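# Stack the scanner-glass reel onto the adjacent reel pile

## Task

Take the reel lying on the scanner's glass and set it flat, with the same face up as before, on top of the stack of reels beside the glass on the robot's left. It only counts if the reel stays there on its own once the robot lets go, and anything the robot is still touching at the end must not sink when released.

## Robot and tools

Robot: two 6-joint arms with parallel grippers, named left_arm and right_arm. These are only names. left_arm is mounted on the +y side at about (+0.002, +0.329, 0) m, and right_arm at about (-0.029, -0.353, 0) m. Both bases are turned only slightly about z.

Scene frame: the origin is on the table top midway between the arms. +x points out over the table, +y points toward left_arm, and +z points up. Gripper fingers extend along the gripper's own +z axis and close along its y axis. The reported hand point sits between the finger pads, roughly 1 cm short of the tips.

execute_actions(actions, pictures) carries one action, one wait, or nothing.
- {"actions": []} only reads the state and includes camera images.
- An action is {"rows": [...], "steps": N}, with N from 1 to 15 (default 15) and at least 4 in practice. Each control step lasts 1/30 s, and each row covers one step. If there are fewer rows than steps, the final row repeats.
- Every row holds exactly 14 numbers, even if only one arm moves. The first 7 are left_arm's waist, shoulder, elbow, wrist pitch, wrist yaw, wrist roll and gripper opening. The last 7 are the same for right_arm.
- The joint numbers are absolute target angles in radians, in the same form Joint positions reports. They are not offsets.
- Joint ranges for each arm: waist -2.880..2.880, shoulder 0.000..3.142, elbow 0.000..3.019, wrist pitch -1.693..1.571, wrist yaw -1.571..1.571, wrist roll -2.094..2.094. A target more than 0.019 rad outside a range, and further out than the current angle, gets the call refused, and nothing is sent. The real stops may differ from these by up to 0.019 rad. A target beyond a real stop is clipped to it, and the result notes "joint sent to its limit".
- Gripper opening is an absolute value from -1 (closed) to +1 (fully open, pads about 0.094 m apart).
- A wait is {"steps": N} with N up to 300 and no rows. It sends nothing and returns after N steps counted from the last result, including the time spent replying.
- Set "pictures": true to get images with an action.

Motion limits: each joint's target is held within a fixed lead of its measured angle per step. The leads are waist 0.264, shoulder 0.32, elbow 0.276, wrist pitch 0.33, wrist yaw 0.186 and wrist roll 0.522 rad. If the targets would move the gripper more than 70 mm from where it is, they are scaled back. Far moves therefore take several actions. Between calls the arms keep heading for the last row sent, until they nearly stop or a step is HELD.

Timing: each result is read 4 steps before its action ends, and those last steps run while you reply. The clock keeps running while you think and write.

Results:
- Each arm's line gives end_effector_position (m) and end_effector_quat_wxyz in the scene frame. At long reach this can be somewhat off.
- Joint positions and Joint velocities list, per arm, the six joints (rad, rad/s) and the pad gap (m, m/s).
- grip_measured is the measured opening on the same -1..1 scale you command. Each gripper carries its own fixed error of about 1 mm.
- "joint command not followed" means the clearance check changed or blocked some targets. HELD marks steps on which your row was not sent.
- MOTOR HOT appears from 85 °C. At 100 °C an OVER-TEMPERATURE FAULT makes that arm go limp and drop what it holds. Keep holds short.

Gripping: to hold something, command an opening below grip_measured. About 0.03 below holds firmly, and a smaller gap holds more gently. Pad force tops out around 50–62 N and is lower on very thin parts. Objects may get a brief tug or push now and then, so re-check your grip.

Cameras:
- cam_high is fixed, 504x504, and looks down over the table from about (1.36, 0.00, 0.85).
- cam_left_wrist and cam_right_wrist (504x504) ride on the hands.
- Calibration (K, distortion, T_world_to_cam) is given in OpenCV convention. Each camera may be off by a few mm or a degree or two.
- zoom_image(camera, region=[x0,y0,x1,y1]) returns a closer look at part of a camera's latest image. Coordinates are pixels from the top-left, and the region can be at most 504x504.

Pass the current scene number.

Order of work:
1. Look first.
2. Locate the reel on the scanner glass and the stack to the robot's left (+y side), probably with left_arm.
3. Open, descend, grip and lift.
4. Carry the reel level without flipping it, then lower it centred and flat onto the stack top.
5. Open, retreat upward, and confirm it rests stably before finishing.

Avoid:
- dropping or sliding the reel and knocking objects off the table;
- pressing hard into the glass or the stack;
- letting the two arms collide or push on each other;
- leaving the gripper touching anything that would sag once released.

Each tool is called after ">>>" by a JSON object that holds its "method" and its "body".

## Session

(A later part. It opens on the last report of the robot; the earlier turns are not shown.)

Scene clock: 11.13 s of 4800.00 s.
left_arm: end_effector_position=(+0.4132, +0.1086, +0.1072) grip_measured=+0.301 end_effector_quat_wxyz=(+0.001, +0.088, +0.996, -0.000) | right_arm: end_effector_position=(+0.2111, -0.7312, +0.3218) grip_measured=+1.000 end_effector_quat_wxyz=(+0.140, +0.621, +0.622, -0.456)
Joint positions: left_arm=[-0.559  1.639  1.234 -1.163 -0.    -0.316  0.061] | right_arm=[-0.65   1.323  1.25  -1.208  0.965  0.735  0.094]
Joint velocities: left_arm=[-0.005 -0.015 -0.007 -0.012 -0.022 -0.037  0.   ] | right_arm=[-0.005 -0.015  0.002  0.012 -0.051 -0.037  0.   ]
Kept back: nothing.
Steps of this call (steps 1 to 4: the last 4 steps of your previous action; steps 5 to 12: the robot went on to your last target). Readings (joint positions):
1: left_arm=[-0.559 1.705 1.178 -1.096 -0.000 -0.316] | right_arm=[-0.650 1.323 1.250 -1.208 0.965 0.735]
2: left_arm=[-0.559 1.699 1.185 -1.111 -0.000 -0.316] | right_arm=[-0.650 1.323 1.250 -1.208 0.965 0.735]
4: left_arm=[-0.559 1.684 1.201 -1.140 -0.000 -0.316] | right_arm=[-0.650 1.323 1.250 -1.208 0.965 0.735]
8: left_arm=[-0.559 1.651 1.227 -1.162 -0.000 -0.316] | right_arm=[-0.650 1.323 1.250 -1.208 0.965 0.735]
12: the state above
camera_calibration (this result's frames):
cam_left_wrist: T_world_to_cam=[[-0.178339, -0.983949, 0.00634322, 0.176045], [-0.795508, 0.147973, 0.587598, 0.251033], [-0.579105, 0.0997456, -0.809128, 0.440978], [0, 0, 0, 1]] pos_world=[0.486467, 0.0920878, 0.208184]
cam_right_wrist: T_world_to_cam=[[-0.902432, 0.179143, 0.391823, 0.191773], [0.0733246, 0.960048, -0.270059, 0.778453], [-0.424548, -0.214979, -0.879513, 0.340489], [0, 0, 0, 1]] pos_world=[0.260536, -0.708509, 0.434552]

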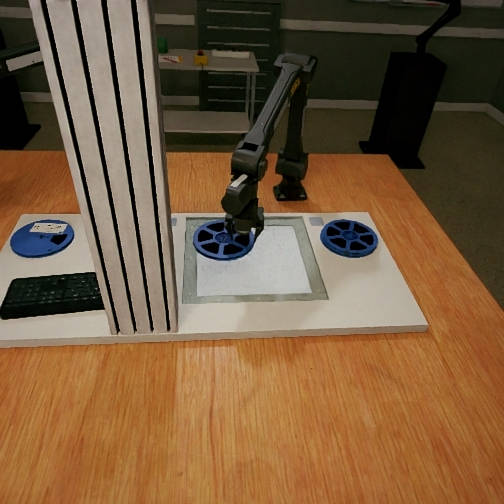

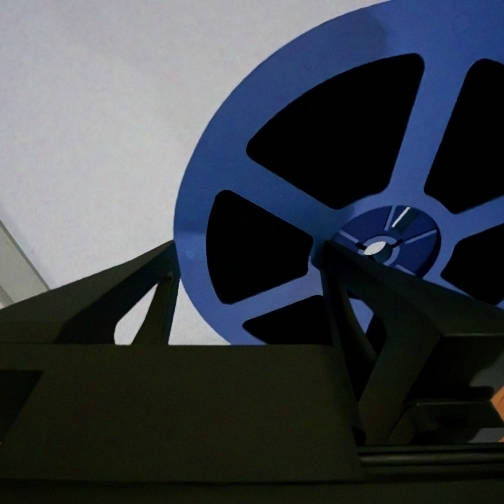

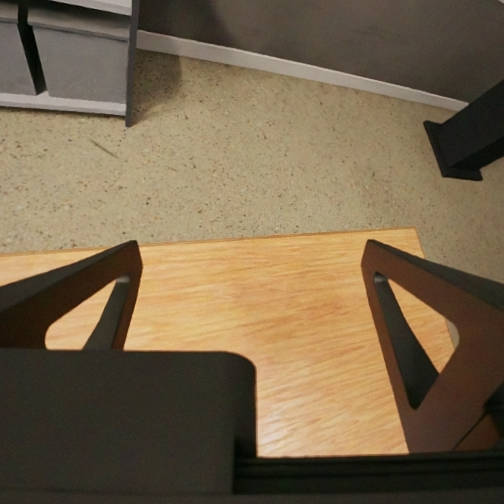

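>>> {"method": "execute_actions", "body": {"actions": [{"rows":[[-0.555,1.62,1.27,-1.17,0,-0.31,0.27,-0.65,1.323,1.254,-1.208,0.965,0.735,1],[-0.54,1.61,1.255,-1.17,0,-0.30,0.27,-0.65,1.323,1.254,-1.208,0.965,0.735,1],[-0.52,1.59,1.24,-1.17,0,-0.29,0.27,-0.65,1.323,1.254,-1.208,0.965,0.735,1],[-0.495,1.57,1.22,-1.16,0,-0.28,0.27,-0.65,1.323,1.254,-1.208,0.965,0.735,1],[-0.465,1.55,1.20,-1.16,0,-0.26,0.27,-0.65,1.323,1.254,-1.208,0.965,0.735,1],[-0.43,1.53,1.18,-1.16,0,-0.24,0.27,-0.65,1.323,1.254,-1.208,0.965,0.735,1],[-0.395,1.51,1.16,-1.15,0,-0.22,0.27,-0.65,1.323,1.254,-1.208,0.965,0.735,1],[-0.36,1.49,1.14,-1.15,0,-0.20,0.27,-0.65,1.323,1.254,-1.208,0.965,0.735,1],[-0.325,1.47,1.12,-1.15,0,-0.18,0.27,-0.65,1.323,1.254,-1.208,0.965,0.735,1],[-0.29,1.45,1.10,-1.14,0,-0.16,0.27,-0.65,1.323,1.254,-1.208,0.965,0.735,1],[-0.255,1.43,1.08,-1.14,0,-0.14,0.27,-0.65,1.323,1.254,-1.208,0.965,0.735,1],[-0.22,1.41,1.06,-1.14,0,-0.12,0.27,-0.65,1.323,1.254,-1.208,0.965,0.735,1],[-0.185,1.39,1.04,-1.13,0,-0.10,0.27,-0.65,1.323,1.254,-1.208,0.965,0.735,1],[-0.15,1.37,1.02,-1.13,0,-0.08,0.27,-0.65,1.323,1.254,-1.208,0.965,0.735,1],[-0.115,1.35,1.0,-1.13,0,-0.06,0.27,-0.65,1.323,1.254,-1.208,0.965,0.735,1]],"steps":15}]}}

>>> {"method": "execute_actions", "body": {"actions": [{"rows":[[-0.08,1.34,0.98,-1.125,0,-0.04,0.27,-0.65,1.323,1.254,-1.208,0.965,0.735,1],[-0.045,1.33,0.96,-1.125,0,-0.02,0.27,-0.65,1.323,1.254,-1.208,0.965,0.735,1],[-0.01,1.32,0.94,-1.125,0,0,0.27,-0.65,1.323,1.254,-1.208,0.965,0.735,1],[0.02,1.32,0.925,-1.125,0,0.008,0.27,-0.65,1.323,1.254,-1.208,0.965,0.735,1],[0.045,1.32,0.915,-1.125,0,0.008,0.27,-0.65,1.323,1.254,-1.208,0.965,0.735,1],[0.065,1.32,0.905,-1.125,0,0.008,0.27,-0.65,1.323,1.254,-1.208,0.965,0.735,1],[0.08,1.32,0.905,-1.125,0,0.008,0.27,-0.65,1.323,1.254,-1.208,0.965,0.735,1],[0.09,1.32,0.905,-1.125,0,0.008,0.27,-0.65,1.323,1.254,-1.208,0.965,0.735,1],[0.1,1.32,0.905,-1.125,0,0.008,0.27,-0.65,1.323,1.254,-1.208,0.965,0.735,1]],"steps":15}]}}

>>> {"method": "execute_actions", "body": {"actions": [{"steps":12}], "pictures": true}}

Scene clock: 12.27 s of 4800.00 s.
left_arm: end_effector_position=(+0.4095, +0.2126, +0.1223) grip_measured=+0.301 end_effector_quat_wxyz=(+0.013, +0.030, +0.999, -0.004) | right_arm: end_effector_position=(+0.2111, -0.7312, +0.3218) grip_measured=+1.000 end_effector_quat_wxyz=(+0.140, +0.621, +0.622, -0.456)
Joint positions: left_arm=[-0.345  1.504  1.115 -1.155  0.002 -0.217  0.061] | right_arm=[-0.65   1.323  1.25  -1.208  0.965  0.735  0.094]
Joint velocities: left_arm=[ 1.402 -0.737 -0.554  0.1   -0.037  0.623  0.001] | right_arm=[ 0.005  0.005 -0.022  0.002 -0.037 -0.051  0.   ]
Steps of this call (steps 1 to 23: the robot went on to your last target; steps 24 to 34: the first 11 steps of this action). Readings (joint positions):
24: left_arm=[-0.559 1.639 1.234 -1.166 -0.000 -0.316] | right_arm=[-0.650 1.323 1.250 -1.208 0.965 0.735]
25: left_arm=[-0.559 1.639 1.234 -1.166 -0.000 -0.314] | right_arm=[-0.650 1.323 1.250 -1.208 0.965 0.735]
27: left_arm=[-0.551 1.635 1.232 -1.165 0.000 -0.306] | right_arm=[-0.650 1.323 1.250 -1.208 0.965 0.735]
31: left_arm=[-0.471 1.576 1.176 -1.160 0.002 -0.263] | right_arm=[-0.650 1.323 1.250 -1.208 0.965 0.735]
34: the state above

Scene clock: 12.77 s of 4800.00 s.
left_arm: end_effector_position=(+0.3402, +0.3893, +0.1111) grip_measured=+0.301 end_effector_quat_wxyz=(+0.004, -0.095, +0.995, +0.002) | right_arm: end_effector_position=(+0.2111, -0.7312, +0.3218) grip_measured=+1.000 end_effector_quat_wxyz=(+0.140, +0.621, +0.622, -0.456)
Joint positions: left_arm=[ 0.107  1.32   0.896 -1.138 -0.003 -0.015  0.061] | right_arm=[-0.65   1.323  1.25  -1.208  0.965  0.735  0.094]
Joint velocities: left_arm=[ 0.103 -0.005 -0.002 -0.002  0.007  0.125 -0.   ] | right_arm=[-0.005 -0.005 -0.007 -0.002  0.022 -0.022  0.   ]
Steps of this call (steps 1 to 4: the last 4 steps of your previous action; steps 5 to 15: the first 11 steps of this action). Readings (joint positions):
5: left_arm=[-0.119 1.384 1.021 -1.141 -0.003 -0.128] | right_arm=[-0.650 1.323 1.250 -1.208 0.965 0.735]
6: left_arm=[-0.083 1.364 1.002 -1.139 -0.003 -0.109] | right_arm=[-0.650 1.323 1.250 -1.208 0.965 0.735]
8: left_arm=[-0.019 1.332 0.963 -1.138 -0.003 -0.072] | right_arm=[-0.650 1.323 1.250 -1.208 0.965 0.735]
12: left_arm=[0.076 1.318 0.908 -1.138 -0.003 -0.030] | right_arm=[-0.650 1.323 1.250 -1.208 0.965 0.735]
15: the state above

Scene clock: 13.17 s of 4800.00 s.
left_arm: end_effector_position=(+0.3403, +0.3896, +0.1111) grip_measured=+0.301 end_effector_quat_wxyz=(+0.004, -0.088, +0.996, +0.002) | right_arm: end_effector_position=(+0.2111, -0.7312, +0.3218) grip_measured=+1.000 end_effector_quat_wxyz=(+0.140, +0.621, +0.622, -0.456)
Joint positions: left_arm=[ 0.108  1.32   0.896 -1.138 -0.003 -0.001  0.061] | right_arm=[-0.65   1.323  1.25  -1.208  0.965  0.735  0.094]
Joint velocities: left_arm=[-0.005 -0.005 -0.002  0.002  0.007  0.022 -0.   ] | right_arm=[-0.005  0.005 -0.002 -0.022  0.007 -0.139  0.   ]
Kept back: nothing.
Steps of this call (steps 1 to 4: the last 4 steps of your previous action; steps 5 to 12: the robot went on to your last target). Readings (joint positions):
1: left_arm=[0.109 1.320 0.896 -1.138 -0.003 -0.013] | right_arm=[-0.650 1.323 1.250 -1.208 0.965 0.735]
2: left_arm=[0.109 1.320 0.896 -1.138 -0.003 -0.010] | right_arm=[-0.650 1.323 1.250 -1.208 0.965 0.735]
4: left_arm=[0.108 1.320 0.896 -1.138 -0.003 -0.006] | right_arm=[-0.650 1.323 1.250 -1.208 0.965 0.735]
8: left_arm=[0.108 1.320 0.896 -1.138 -0.003 -0.002] | right_arm=[-0.650 1.323 1.250 -1.208 0.965 0.735]
12: the state above
camera_calibration (this result's frames):
cam_left_wrist: T_world_to_cam=[[0.172307, -0.98504, 0.00261599, 0.320996], [-0.801031, -0.138573, 0.582363, 0.263228], [-0.573288, -0.102441, -0.812925, 0.451078], [0, 0, 0, 1]] pos_world=[0.414142, 0.398878, 0.212558]
cam_right_wrist: T_world_to_cam=[[-0.902432, 0.179143, 0.391823, 0.191773], [0.0733246, 0.960048, -0.270059, 0.778453], [-0.424548, -0.214979, -0.879513, 0.340489], [0, 0, 0, 1]] pos_world=[0.260536, -0.708509, 0.434552]

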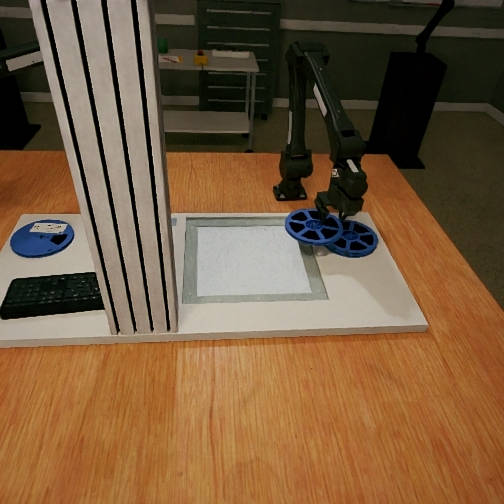

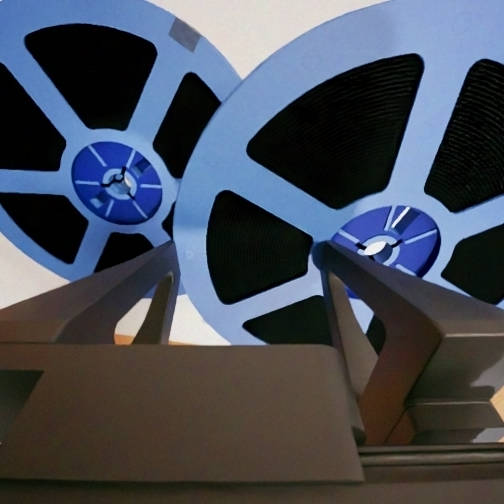

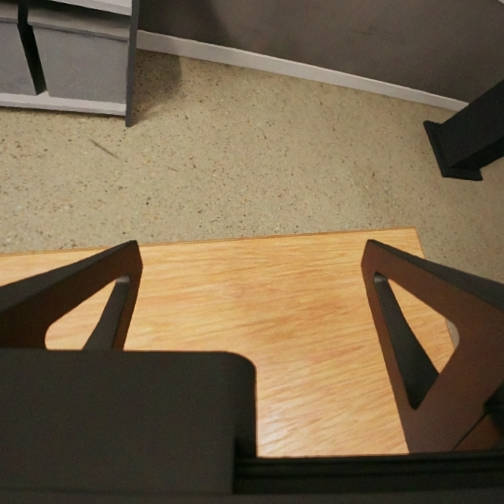

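>>> {"method": "execute_actions", "body": {"actions": [{"rows":[[0.115,1.33,0.9,-1.12,0,0.008,0.27,-0.65,1.323,1.254,-1.208,0.965,0.735,1],[0.135,1.335,0.9,-1.115,0,0.008,0.27,-0.65,1.323,1.254,-1.208,0.965,0.735,1],[0.16,1.34,0.9,-1.11,0,0.008,0.27,-0.65,1.323,1.254,-1.208,0.965,0.735,1],[0.19,1.345,0.9,-1.105,0,0.008,0.27,-0.65,1.323,1.254,-1.208,0.965,0.735,1],[0.225,1.35,0.9,-1.10,0,0.008,0.27,-0.65,1.323,1.254,-1.208,0.965,0.735,1],[0.26,1.355,0.9,-1.095,0,0.008,0.27,-0.65,1.323,1.254,-1.208,0.965,0.735,1],[0.295,1.36,0.895,-1.09,0,0.008,0.27,-0.65,1.323,1.254,-1.208,0.965,0.735,1],[0.33,1.365,0.895,-1.085,0,0.008,0.27,-0.65,1.323,1.254,-1.208,0.965,0.735,1],[0.365,1.37,0.89,-1.08,0,0.008,0.27,-0.65,1.323,1.254,-1.208,0.965,0.735,1],[0.395,1.375,0.89,-1.07,0,0.008,0.27,-0.65,1.323,1.254,-1.208,0.965,0.735,1],[0.42,1.38,0.888,-1.065,0,0.008,0.27,-0.65,1.323,1.254,-1.208,0.965,0.735,1],[0.44,1.385,0.888,-1.06,0,0.008,0.27,-0.65,1.323,1.254,-1.208,0.965,0.735,1],[0.455,1.39,0.888,-1.055,0,0.008,0.27,-0.65,1.323,1.254,-1.208,0.965,0.735,1],[0.465,1.395,0.888,-1.05,0,0.008,0.27,-0.65,1.323,1.254,-1.208,0.965,0.735,1],[0.472,1.4,0.888,-1.043,0,0.008,0.27,-0.65,1.323,1.254,-1.208,0.965,0.735,1]],"steps":15}]}}

>>> {"method": "execute_actions", "body": {"actions": [{"steps":18}], "pictures": true}}

>>> {"method": "zoom_image", "body": {"camera": "cam_high", "region": [300, 190, 420, 280]}}

Scene clock: 14.10 s of 4800.00 s.
left_arm: end_effector_position=(+0.3247, +0.4764, +0.0969) grip_measured=+0.301 end_effector_quat_wxyz=(+0.007, -0.212, +0.977, +0.002) | right_arm: end_effector_position=(+0.2111, -0.7312, +0.3218) grip_measured=+1.000 end_effector_quat_wxyz=(+0.140, +0.621, +0.622, -0.456)
Joint positions: left_arm=[ 0.361  1.364  0.896 -1.088  0.     0.002  0.061] | right_arm=[-0.65   1.323  1.25  -1.208  0.965  0.735  0.094]
Joint velocities: left_arm=[ 1.187  0.21  -0.007  0.198 -0.066  0.037 -0.001] | right_arm=[ 0.024  0.005 -0.007 -0.002  0.037  0.022  0.   ]
Steps of this call (steps 1 to 17: the robot went on to your last target; steps 18 to 28: the first 11 steps of this action). Readings (joint positions):
18: left_arm=[0.108 1.320 0.896 -1.137 -0.003 0.000] | right_arm=[-0.650 1.323 1.250 -1.208 0.965 0.735]
19: left_arm=[0.109 1.321 0.896 -1.136 -0.003 0.001] | right_arm=[-0.650 1.323 1.250 -1.208 0.965 0.735]
21: left_arm=[0.124 1.324 0.896 -1.128 -0.000 0.001] | right_arm=[-0.650 1.323 1.250 -1.208 0.965 0.735]
25: left_arm=[0.236 1.343 0.896 -1.108 0.002 0.002] | right_arm=[-0.650 1.323 1.250 -1.208 0.965 0.735]
28: the state above

Scene clock: 14.70 s of 4800.00 s.
left_arm: end_effector_position=(+0.3076, +0.5147, +0.0830) grip_measured=+0.301 end_effector_quat_wxyz=(+0.001, -0.268, +0.963, +0.002) | right_arm: end_effector_position=(+0.2111, -0.7312, +0.3218) grip_measured=+1.000 end_effector_quat_wxyz=(+0.140, +0.621, +0.622, -0.456)
Joint positions: left_arm=[ 0.477  1.397  0.888 -1.057 -0.003  0.002  0.061] | right_arm=[-0.65   1.323  1.25  -1.208  0.965  0.735  0.094]
Joint velocities: left_arm=[-0.005 -0.005  0.007  0.012  0.007  0.007 -0.001] | right_arm=[-0.005 -0.015  0.002 -0.007  0.022 -0.11   0.   ]
Kept back: nothing.
Steps of this call (steps 1 to 4: the last 4 steps of your previous action; steps 5 to 18: the robot went on to your last target). Readings (joint positions):
1: left_arm=[0.399 1.371 0.896 -1.082 -0.001 0.002] | right_arm=[-0.650 1.323 1.250 -1.208 0.965 0.735]
2: left_arm=[0.432 1.377 0.896 -1.076 -0.003 0.002] | right_arm=[-0.650 1.323 1.250 -1.208 0.965 0.735]
4: left_arm=[0.477 1.387 0.893 -1.065 -0.004 0.002] | right_arm=[-0.650 1.323 1.250 -1.208 0.965 0.735]
8: left_arm=[0.491 1.397 0.888 -1.057 -0.004 0.002] | right_arm=[-0.650 1.323 1.250 -1.208 0.965 0.735]
18: the state above
camera_calibration (this result's frames):
cam_left_wrist: T_world_to_cam=[[0.513292, -0.85821, 0.00261573, 0.27985], [-0.696151, -0.414579, 0.586087, 0.380266], [-0.501901, -0.302655, -0.810244, 0.503174], [0, 0, 0, 1]] pos_world=[0.373621, 0.550108, 0.184092]
cam_right_wrist: T_world_to_cam=[[-0.902432, 0.179143, 0.391823, 0.191773], [0.0733246, 0.960048, -0.270059, 0.778453], [-0.424548, -0.214979, -0.879513, 0.340489], [0, 0, 0, 1]] pos_world=[0.260536, -0.708509, 0.434552]

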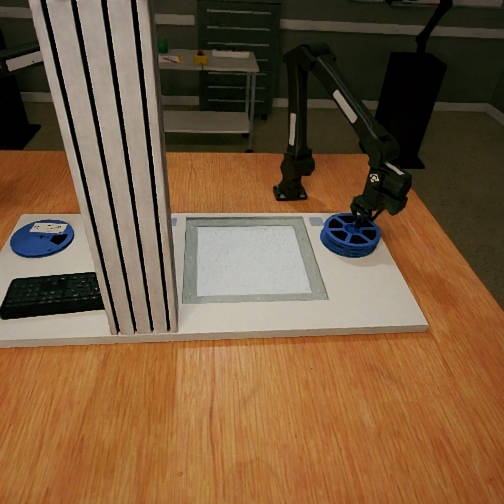

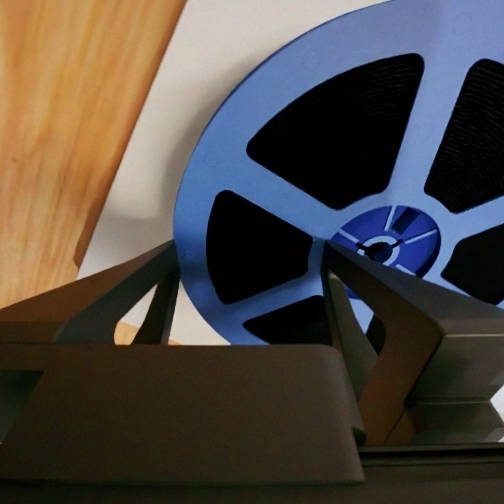

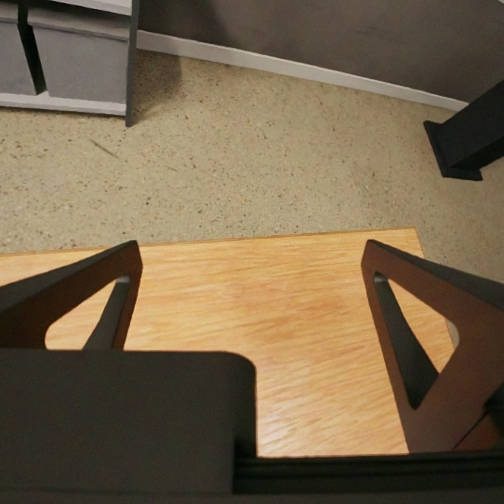

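Region (300, 190, 420, 280) of cam_high's 504x504 image, scaled by 4.200, with more detail than that image has; it fills the top 378 rows of this view, and the rest is white.

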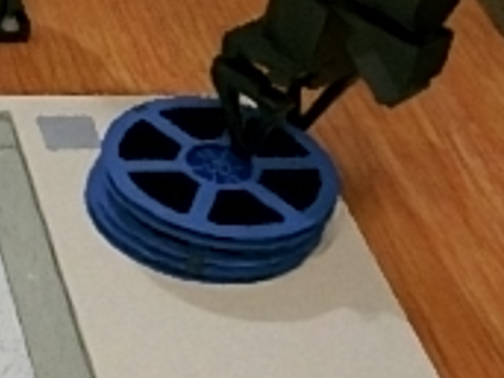

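>>> {"method": "execute_actions", "body": {"actions": [{"rows":[[0.468,1.403,0.884,-1.036,0,0.008,0.27,-0.65,1.323,1.254,-1.208,0.965,0.735,1],[0.466,1.406,0.88,-1.029,0,0.008,0.27,-0.65,1.323,1.254,-1.208,0.965,0.735,1],[0.465,1.409,0.876,-1.022,0,0.008,0.27,-0.65,1.323,1.254,-1.208,0.965,0.735,1],[0.465,1.412,0.872,-1.015,0,0.008,0.27,-0.65,1.323,1.254,-1.208,0.965,0.735,1],[0.465,1.415,0.868,-1.008,0,0.008,0.27,-0.65,1.323,1.254,-1.208,0.965,0.735,1],[0.465,1.418,0.864,-1.001,0,0.008,0.27,-0.65,1.323,1.254,-1.208,0.965,0.735,1],[0.465,1.421,0.86,-0.994,0,0.008,0.27,-0.65,1.323,1.254,-1.208,0.965,0.735,1],[0.465,1.424,0.856,-0.987,0,0.008,0.27,-0.65,1.323,1.254,-1.208,0.965,0.735,1]],"steps":15}]}}

>>> {"method": "execute_actions", "body": {"actions": [{"steps":10}], "pictures": true}}

>>> {"method": "zoom_image", "body": {"camera": "cam_high", "region": [300, 190, 420, 280]}}

Scene clock: 15.43 s of 4800.00 s.
left_arm: end_effector_position=(+0.3071, +0.5129, +0.0670) grip_measured=+0.301 end_effector_quat_wxyz=(+0.004, -0.266, +0.964, +0.003) | right_arm: end_effector_position=(+0.2111, -0.7312, +0.3218) grip_measured=+1.000 end_effector_quat_wxyz=(+0.140, +0.621, +0.622, -0.456)
Joint positions: left_arm=[ 0.473  1.415  0.857 -1.004 -0.003  0.002  0.061] | right_arm=[-0.65   1.323  1.25  -1.208  0.965  0.735  0.094]
Joint velocities: left_arm=[-0.015  0.083 -0.061  0.017 -0.007 -0.022  0.001] | right_arm=[-0.005 -0.005  0.002  0.002  0.007 -0.037  0.   ]
Steps of this call (steps 1 to 11: the robot went on to your last target; steps 12 to 22: the first 11 steps of this action). Readings (joint positions):
12: left_arm=[0.477 1.397 0.888 -1.056 -0.003 0.002] | right_arm=[-0.650 1.323 1.250 -1.208 0.965 0.735]
13: left_arm=[0.477 1.397 0.886 -1.052 -0.003 0.002] | right_arm=[-0.650 1.323 1.250 -1.208 0.965 0.735]
15: left_arm=[0.476 1.398 0.882 -1.041 -0.003 0.002] | right_arm=[-0.650 1.323 1.250 -1.208 0.965 0.735]
19: left_arm=[0.473 1.405 0.867 -1.014 -0.003 0.002] | right_arm=[-0.650 1.323 1.250 -1.208 0.965 0.735]
22: the state above

Scene clock: 15.77 s of 4800.00 s.
left_arm: end_effector_position=(+0.3069, +0.5121, +0.0652) grip_measured=+0.301 end_effector_quat_wxyz=(+0.002, -0.266, +0.964, +0.001) | right_arm: end_effector_position=(+0.2111, -0.7312, +0.3218) grip_measured=+1.000 end_effector_quat_wxyz=(+0.140, +0.621, +0.622, -0.456)
Joint positions: left_arm=[ 0.473  1.419  0.855 -1.002 -0.     0.003  0.061] | right_arm=[-0.65   1.323  1.25  -1.208  0.965  0.735  0.094]
Joint velocities: left_arm=[ 0.005 -0.005 -0.012 -0.002  0.081 -0.095  0.   ] | right_arm=[ 0.005 -0.005 -0.027  0.002  0.066 -0.037  0.   ]
Kept back: nothing.
Steps of this call (steps 1 to 4: the last 4 steps of your previous action; steps 5 to 10: the robot went on to your last target). Readings (joint positions):
1: left_arm=[0.473 1.418 0.855 -1.003 -0.003 0.002] | right_arm=[-0.650 1.323 1.250 -1.208 0.965 0.735]
2: left_arm=[0.473 1.419 0.855 -1.003 -0.000 0.002] | right_arm=[-0.650 1.323 1.250 -1.208 0.965 0.735]
4: left_arm=[0.473 1.419 0.855 -1.002 -0.000 0.003] | right_arm=[-0.650 1.323 1.250 -1.208 0.965 0.735]
8: left_arm=[0.473 1.419 0.855 -1.002 -0.000 0.003] | right_arm=[-0.650 1.323 1.250 -1.208 0.965 0.735]
10: the state above
camera_calibration (this result's frames):
cam_left_wrist: T_world_to_cam=[[0.509666, -0.860354, 0.00566132, 0.280016], [-0.699192, -0.410343, 0.585447, 0.387921], [-0.501369, -0.302341, -0.810691, 0.487328], [0, 0, 0, 1]] pos_world=[0.372847, 0.547433, 0.16638]
cam_right_wrist: T_world_to_cam=[[-0.902432, 0.179143, 0.391823, 0.191773], [0.0733246, 0.960048, -0.270059, 0.778453], [-0.424548, -0.214979, -0.879513, 0.340489], [0, 0, 0, 1]] pos_world=[0.260536, -0.708509, 0.434552]

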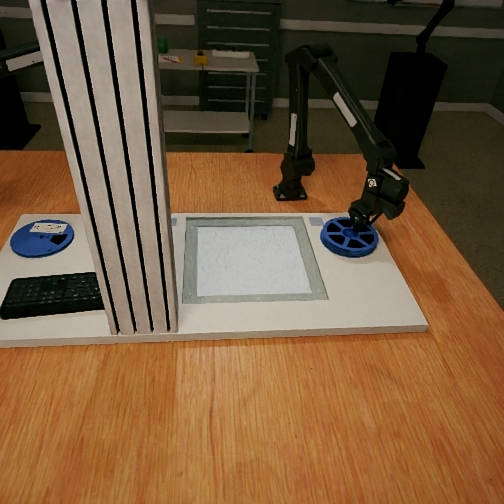

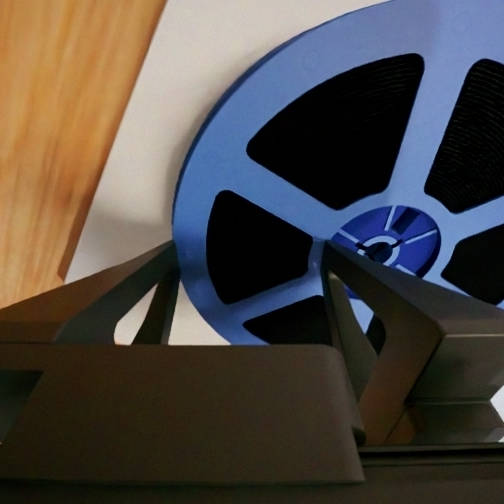

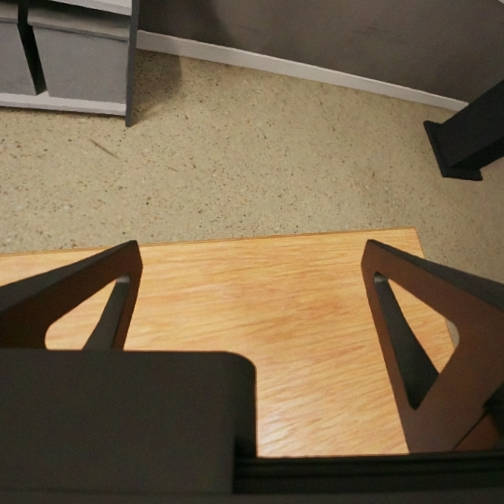

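Region (300, 190, 420, 280) of cam_high's 504x504 image, scaled by 4.200, with more detail than that image has; it fills the top 378 rows of this view, and the rest is white.

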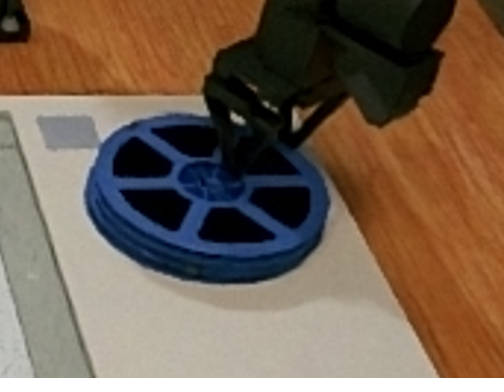

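Contact, aligned. Release and rise.

>>> {"method": "execute_actions", "body": {"actions": [{"rows":[[0.465,1.424,0.856,-0.987,0,0.008,0.35,-0.65,1.323,1.254,-1.208,0.965,0.735,1],[0.465,1.424,0.87,-0.987,0,0.008,0.45,-0.65,1.323,1.254,-1.208,0.965,0.735,1],[0.465,1.42,0.88,-0.995,0,0.008,0.55,-0.65,1.323,1.254,-1.208,0.965,0.735,1],[0.465,1.415,0.885,-1.0,0,0.008,0.55,-0.65,1.323,1.254,-1.208,0.965,0.735,1],[0.465,1.41,0.89,-1.0,0,0.008,0.55,-0.65,1.323,1.254,-1.208,0.965,0.735,1],[0.465,1.41,0.895,-1.0,0,0.008,0.55,-0.65,1.323,1.254,-1.208,0.965,0.735,1],[0.465,1.40,0.905,-1.01,0,0.008,0.55,-0.65,1.323,1.254,-1.208,0.965,0.735,1],[0.465,1.39,0.915,-1.02,0,0.008,0.55,-0.65,1.323,1.254,-1.208,0.965,0.735,1],[0.465,1.38,0.925,-1.035,0,0.008,0.55,-0.65,1.323,1.254,-1.208,0.965,0.735,1],[0.465,1.37,0.935,-1.055,0,0.008,0.55,-0.65,1.323,1.254,-1.208,0.965,0.735,1],[0.465,1.36,0.945,-1.075,0,0.008,0.55,-0.65,1.323,1.254,-1.208,0.965,0.735,1],[0.465,1.35,0.955,-1.095,0,0.008,0.55,-0.65,1.323,1.254,-1.208,0.965,0.735,1],[0.465,1.34,0.965,-1.115,0,0.008,0.55,-0.65,1.323,1.254,-1.208,0.965,0.735,1],[0.465,1.33,0.975,-1.135,0,0.008,0.55,-0.65,1.323,1.254,-1.208,0.965,0.735,1],[0.465,1.32,0.985,-1.155,0,0.008,0.55,-0.65,1.323,1.254,-1.208,0.965,0.735,1]],"steps":15}]}}

>>> {"method": "execute_actions", "body": {"actions": [{"steps":12}], "pictures": true}}

Scene clock: 16.57 s of 4800.00 s.
left_arm: end_effector_position=(+0.3049, +0.5108, +0.0720) grip_measured=+0.548 end_effector_quat_wxyz=(-0.003, -0.266, +0.964, -0.001) | right_arm: end_effector_position=(+0.2111, -0.7312, +0.3218) grip_measured=+1.000 end_effector_quat_wxyz=(+0.140, +0.621, +0.622, -0.456)
Joint positions: left_arm=[ 0.472  1.408  0.865 -1.033 -0.     0.003  0.073] | right_arm=[-0.65   1.323  1.25  -1.208  0.965  0.735  0.094]
Joint velocities: left_arm=[ 0.005 -0.181  0.178 -0.457 -0.007 -0.007 -0.   ] | right_arm=[-0.005 -0.005 -0.007  0.007  0.022 -0.11   0.   ]
Steps of this call (steps 1 to 13: the robot went on to your last target; steps 14 to 24: the first 11 steps of this action). Readings (joint positions):
14: left_arm=[0.473 1.419 0.855 -1.002 -0.000 0.003] | right_arm=[-0.650 1.323 1.250 -1.208 0.965 0.735]
15: left_arm=[0.473 1.419 0.855 -1.002 -0.000 0.003] | right_arm=[-0.650 1.323 1.250 -1.208 0.965 0.735]
17: left_arm=[0.472 1.419 0.855 -1.002 -0.000 0.003] | right_arm=[-0.650 1.323 1.250 -1.208 0.965 0.735]
21: left_arm=[0.472 1.418 0.855 -1.003 -0.000 0.003] | right_arm=[-0.650 1.323 1.250 -1.208 0.965 0.735]
24: the state above

Scene clock: 16.97 s of 4800.00 s.
left_arm: end_effector_position=(+0.3120, +0.5151, +0.1299) grip_measured=+0.548 end_effector_quat_wxyz=(+0.028, -0.266, +0.964, +0.008) | right_arm: end_effector_position=(+0.2111, -0.7312, +0.3218) grip_measured=+1.000 end_effector_quat_wxyz=(+0.140, +0.621, +0.622, -0.456)
Joint positions: left_arm=[ 0.472  1.315  0.943 -1.141 -0.     0.003  0.073] | right_arm=[-0.65   1.323  1.25  -1.208  0.965  0.735  0.094]
Joint velocities: left_arm=[ 0.005 -0.005  0.022 -0.042 -0.037  0.007 -0.   ] | right_arm=[-0.005 -0.015 -0.007  0.002 -0.081  0.081  0.   ]
Kept back: nothing.
Steps of this call (steps 1 to 4: the last 4 steps of your previous action; steps 5 to 12: the robot went on to your last target). Readings (joint positions):
1: left_arm=[0.472 1.401 0.872 -1.050 -0.000 0.003] | right_arm=[-0.650 1.323 1.250 -1.208 0.965 0.735]
2: left_arm=[0.472 1.392 0.881 -1.068 -0.000 0.003] | right_arm=[-0.650 1.323 1.250 -1.208 0.965 0.735]
4: left_arm=[0.472 1.369 0.902 -1.107 -0.000 0.003] | right_arm=[-0.650 1.323 1.250 -1.208 0.965 0.735]
8: left_arm=[0.472 1.324 0.936 -1.138 -0.000 0.003] | right_arm=[-0.650 1.323 1.250 -1.208 0.965 0.735]
12: the state above
camera_calibration (this result's frames):
cam_left_wrist: T_world_to_cam=[[0.509086, -0.860699, 0.0053314, 0.279949], [-0.725156, -0.425562, 0.541338, 0.376538], [-0.46366, -0.279454, -0.840788, 0.523581], [0, 0, 0, 1]] pos_world=[0.373294, 0.547509, 0.234894]
cam_right_wrist: T_world_to_cam=[[-0.902432, 0.179143, 0.391823, 0.191773], [0.0733246, 0.960048, -0.270059, 0.778453], [-0.424548, -0.214979, -0.879513, 0.340489], [0, 0, 0, 1]] pos_world=[0.260536, -0.708509, 0.434552]

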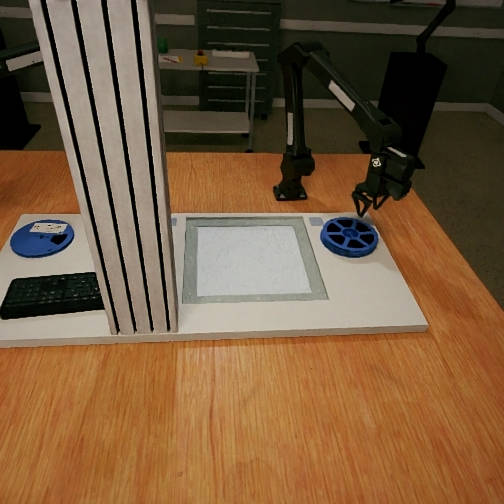

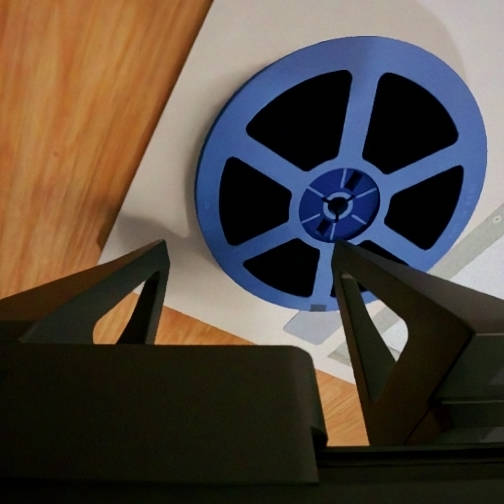

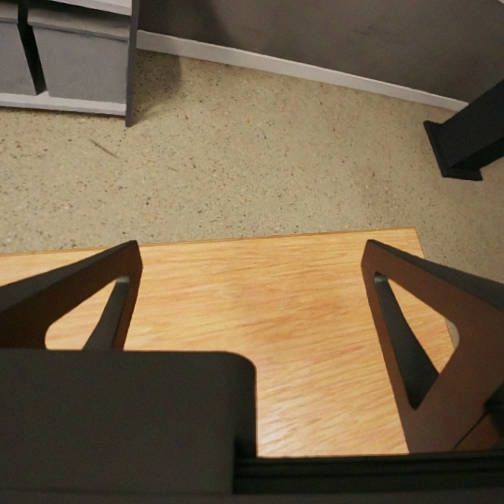

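>>> {"method": "finished_scene", "body": {"scene": 1}}

The scene is finished: the task was done.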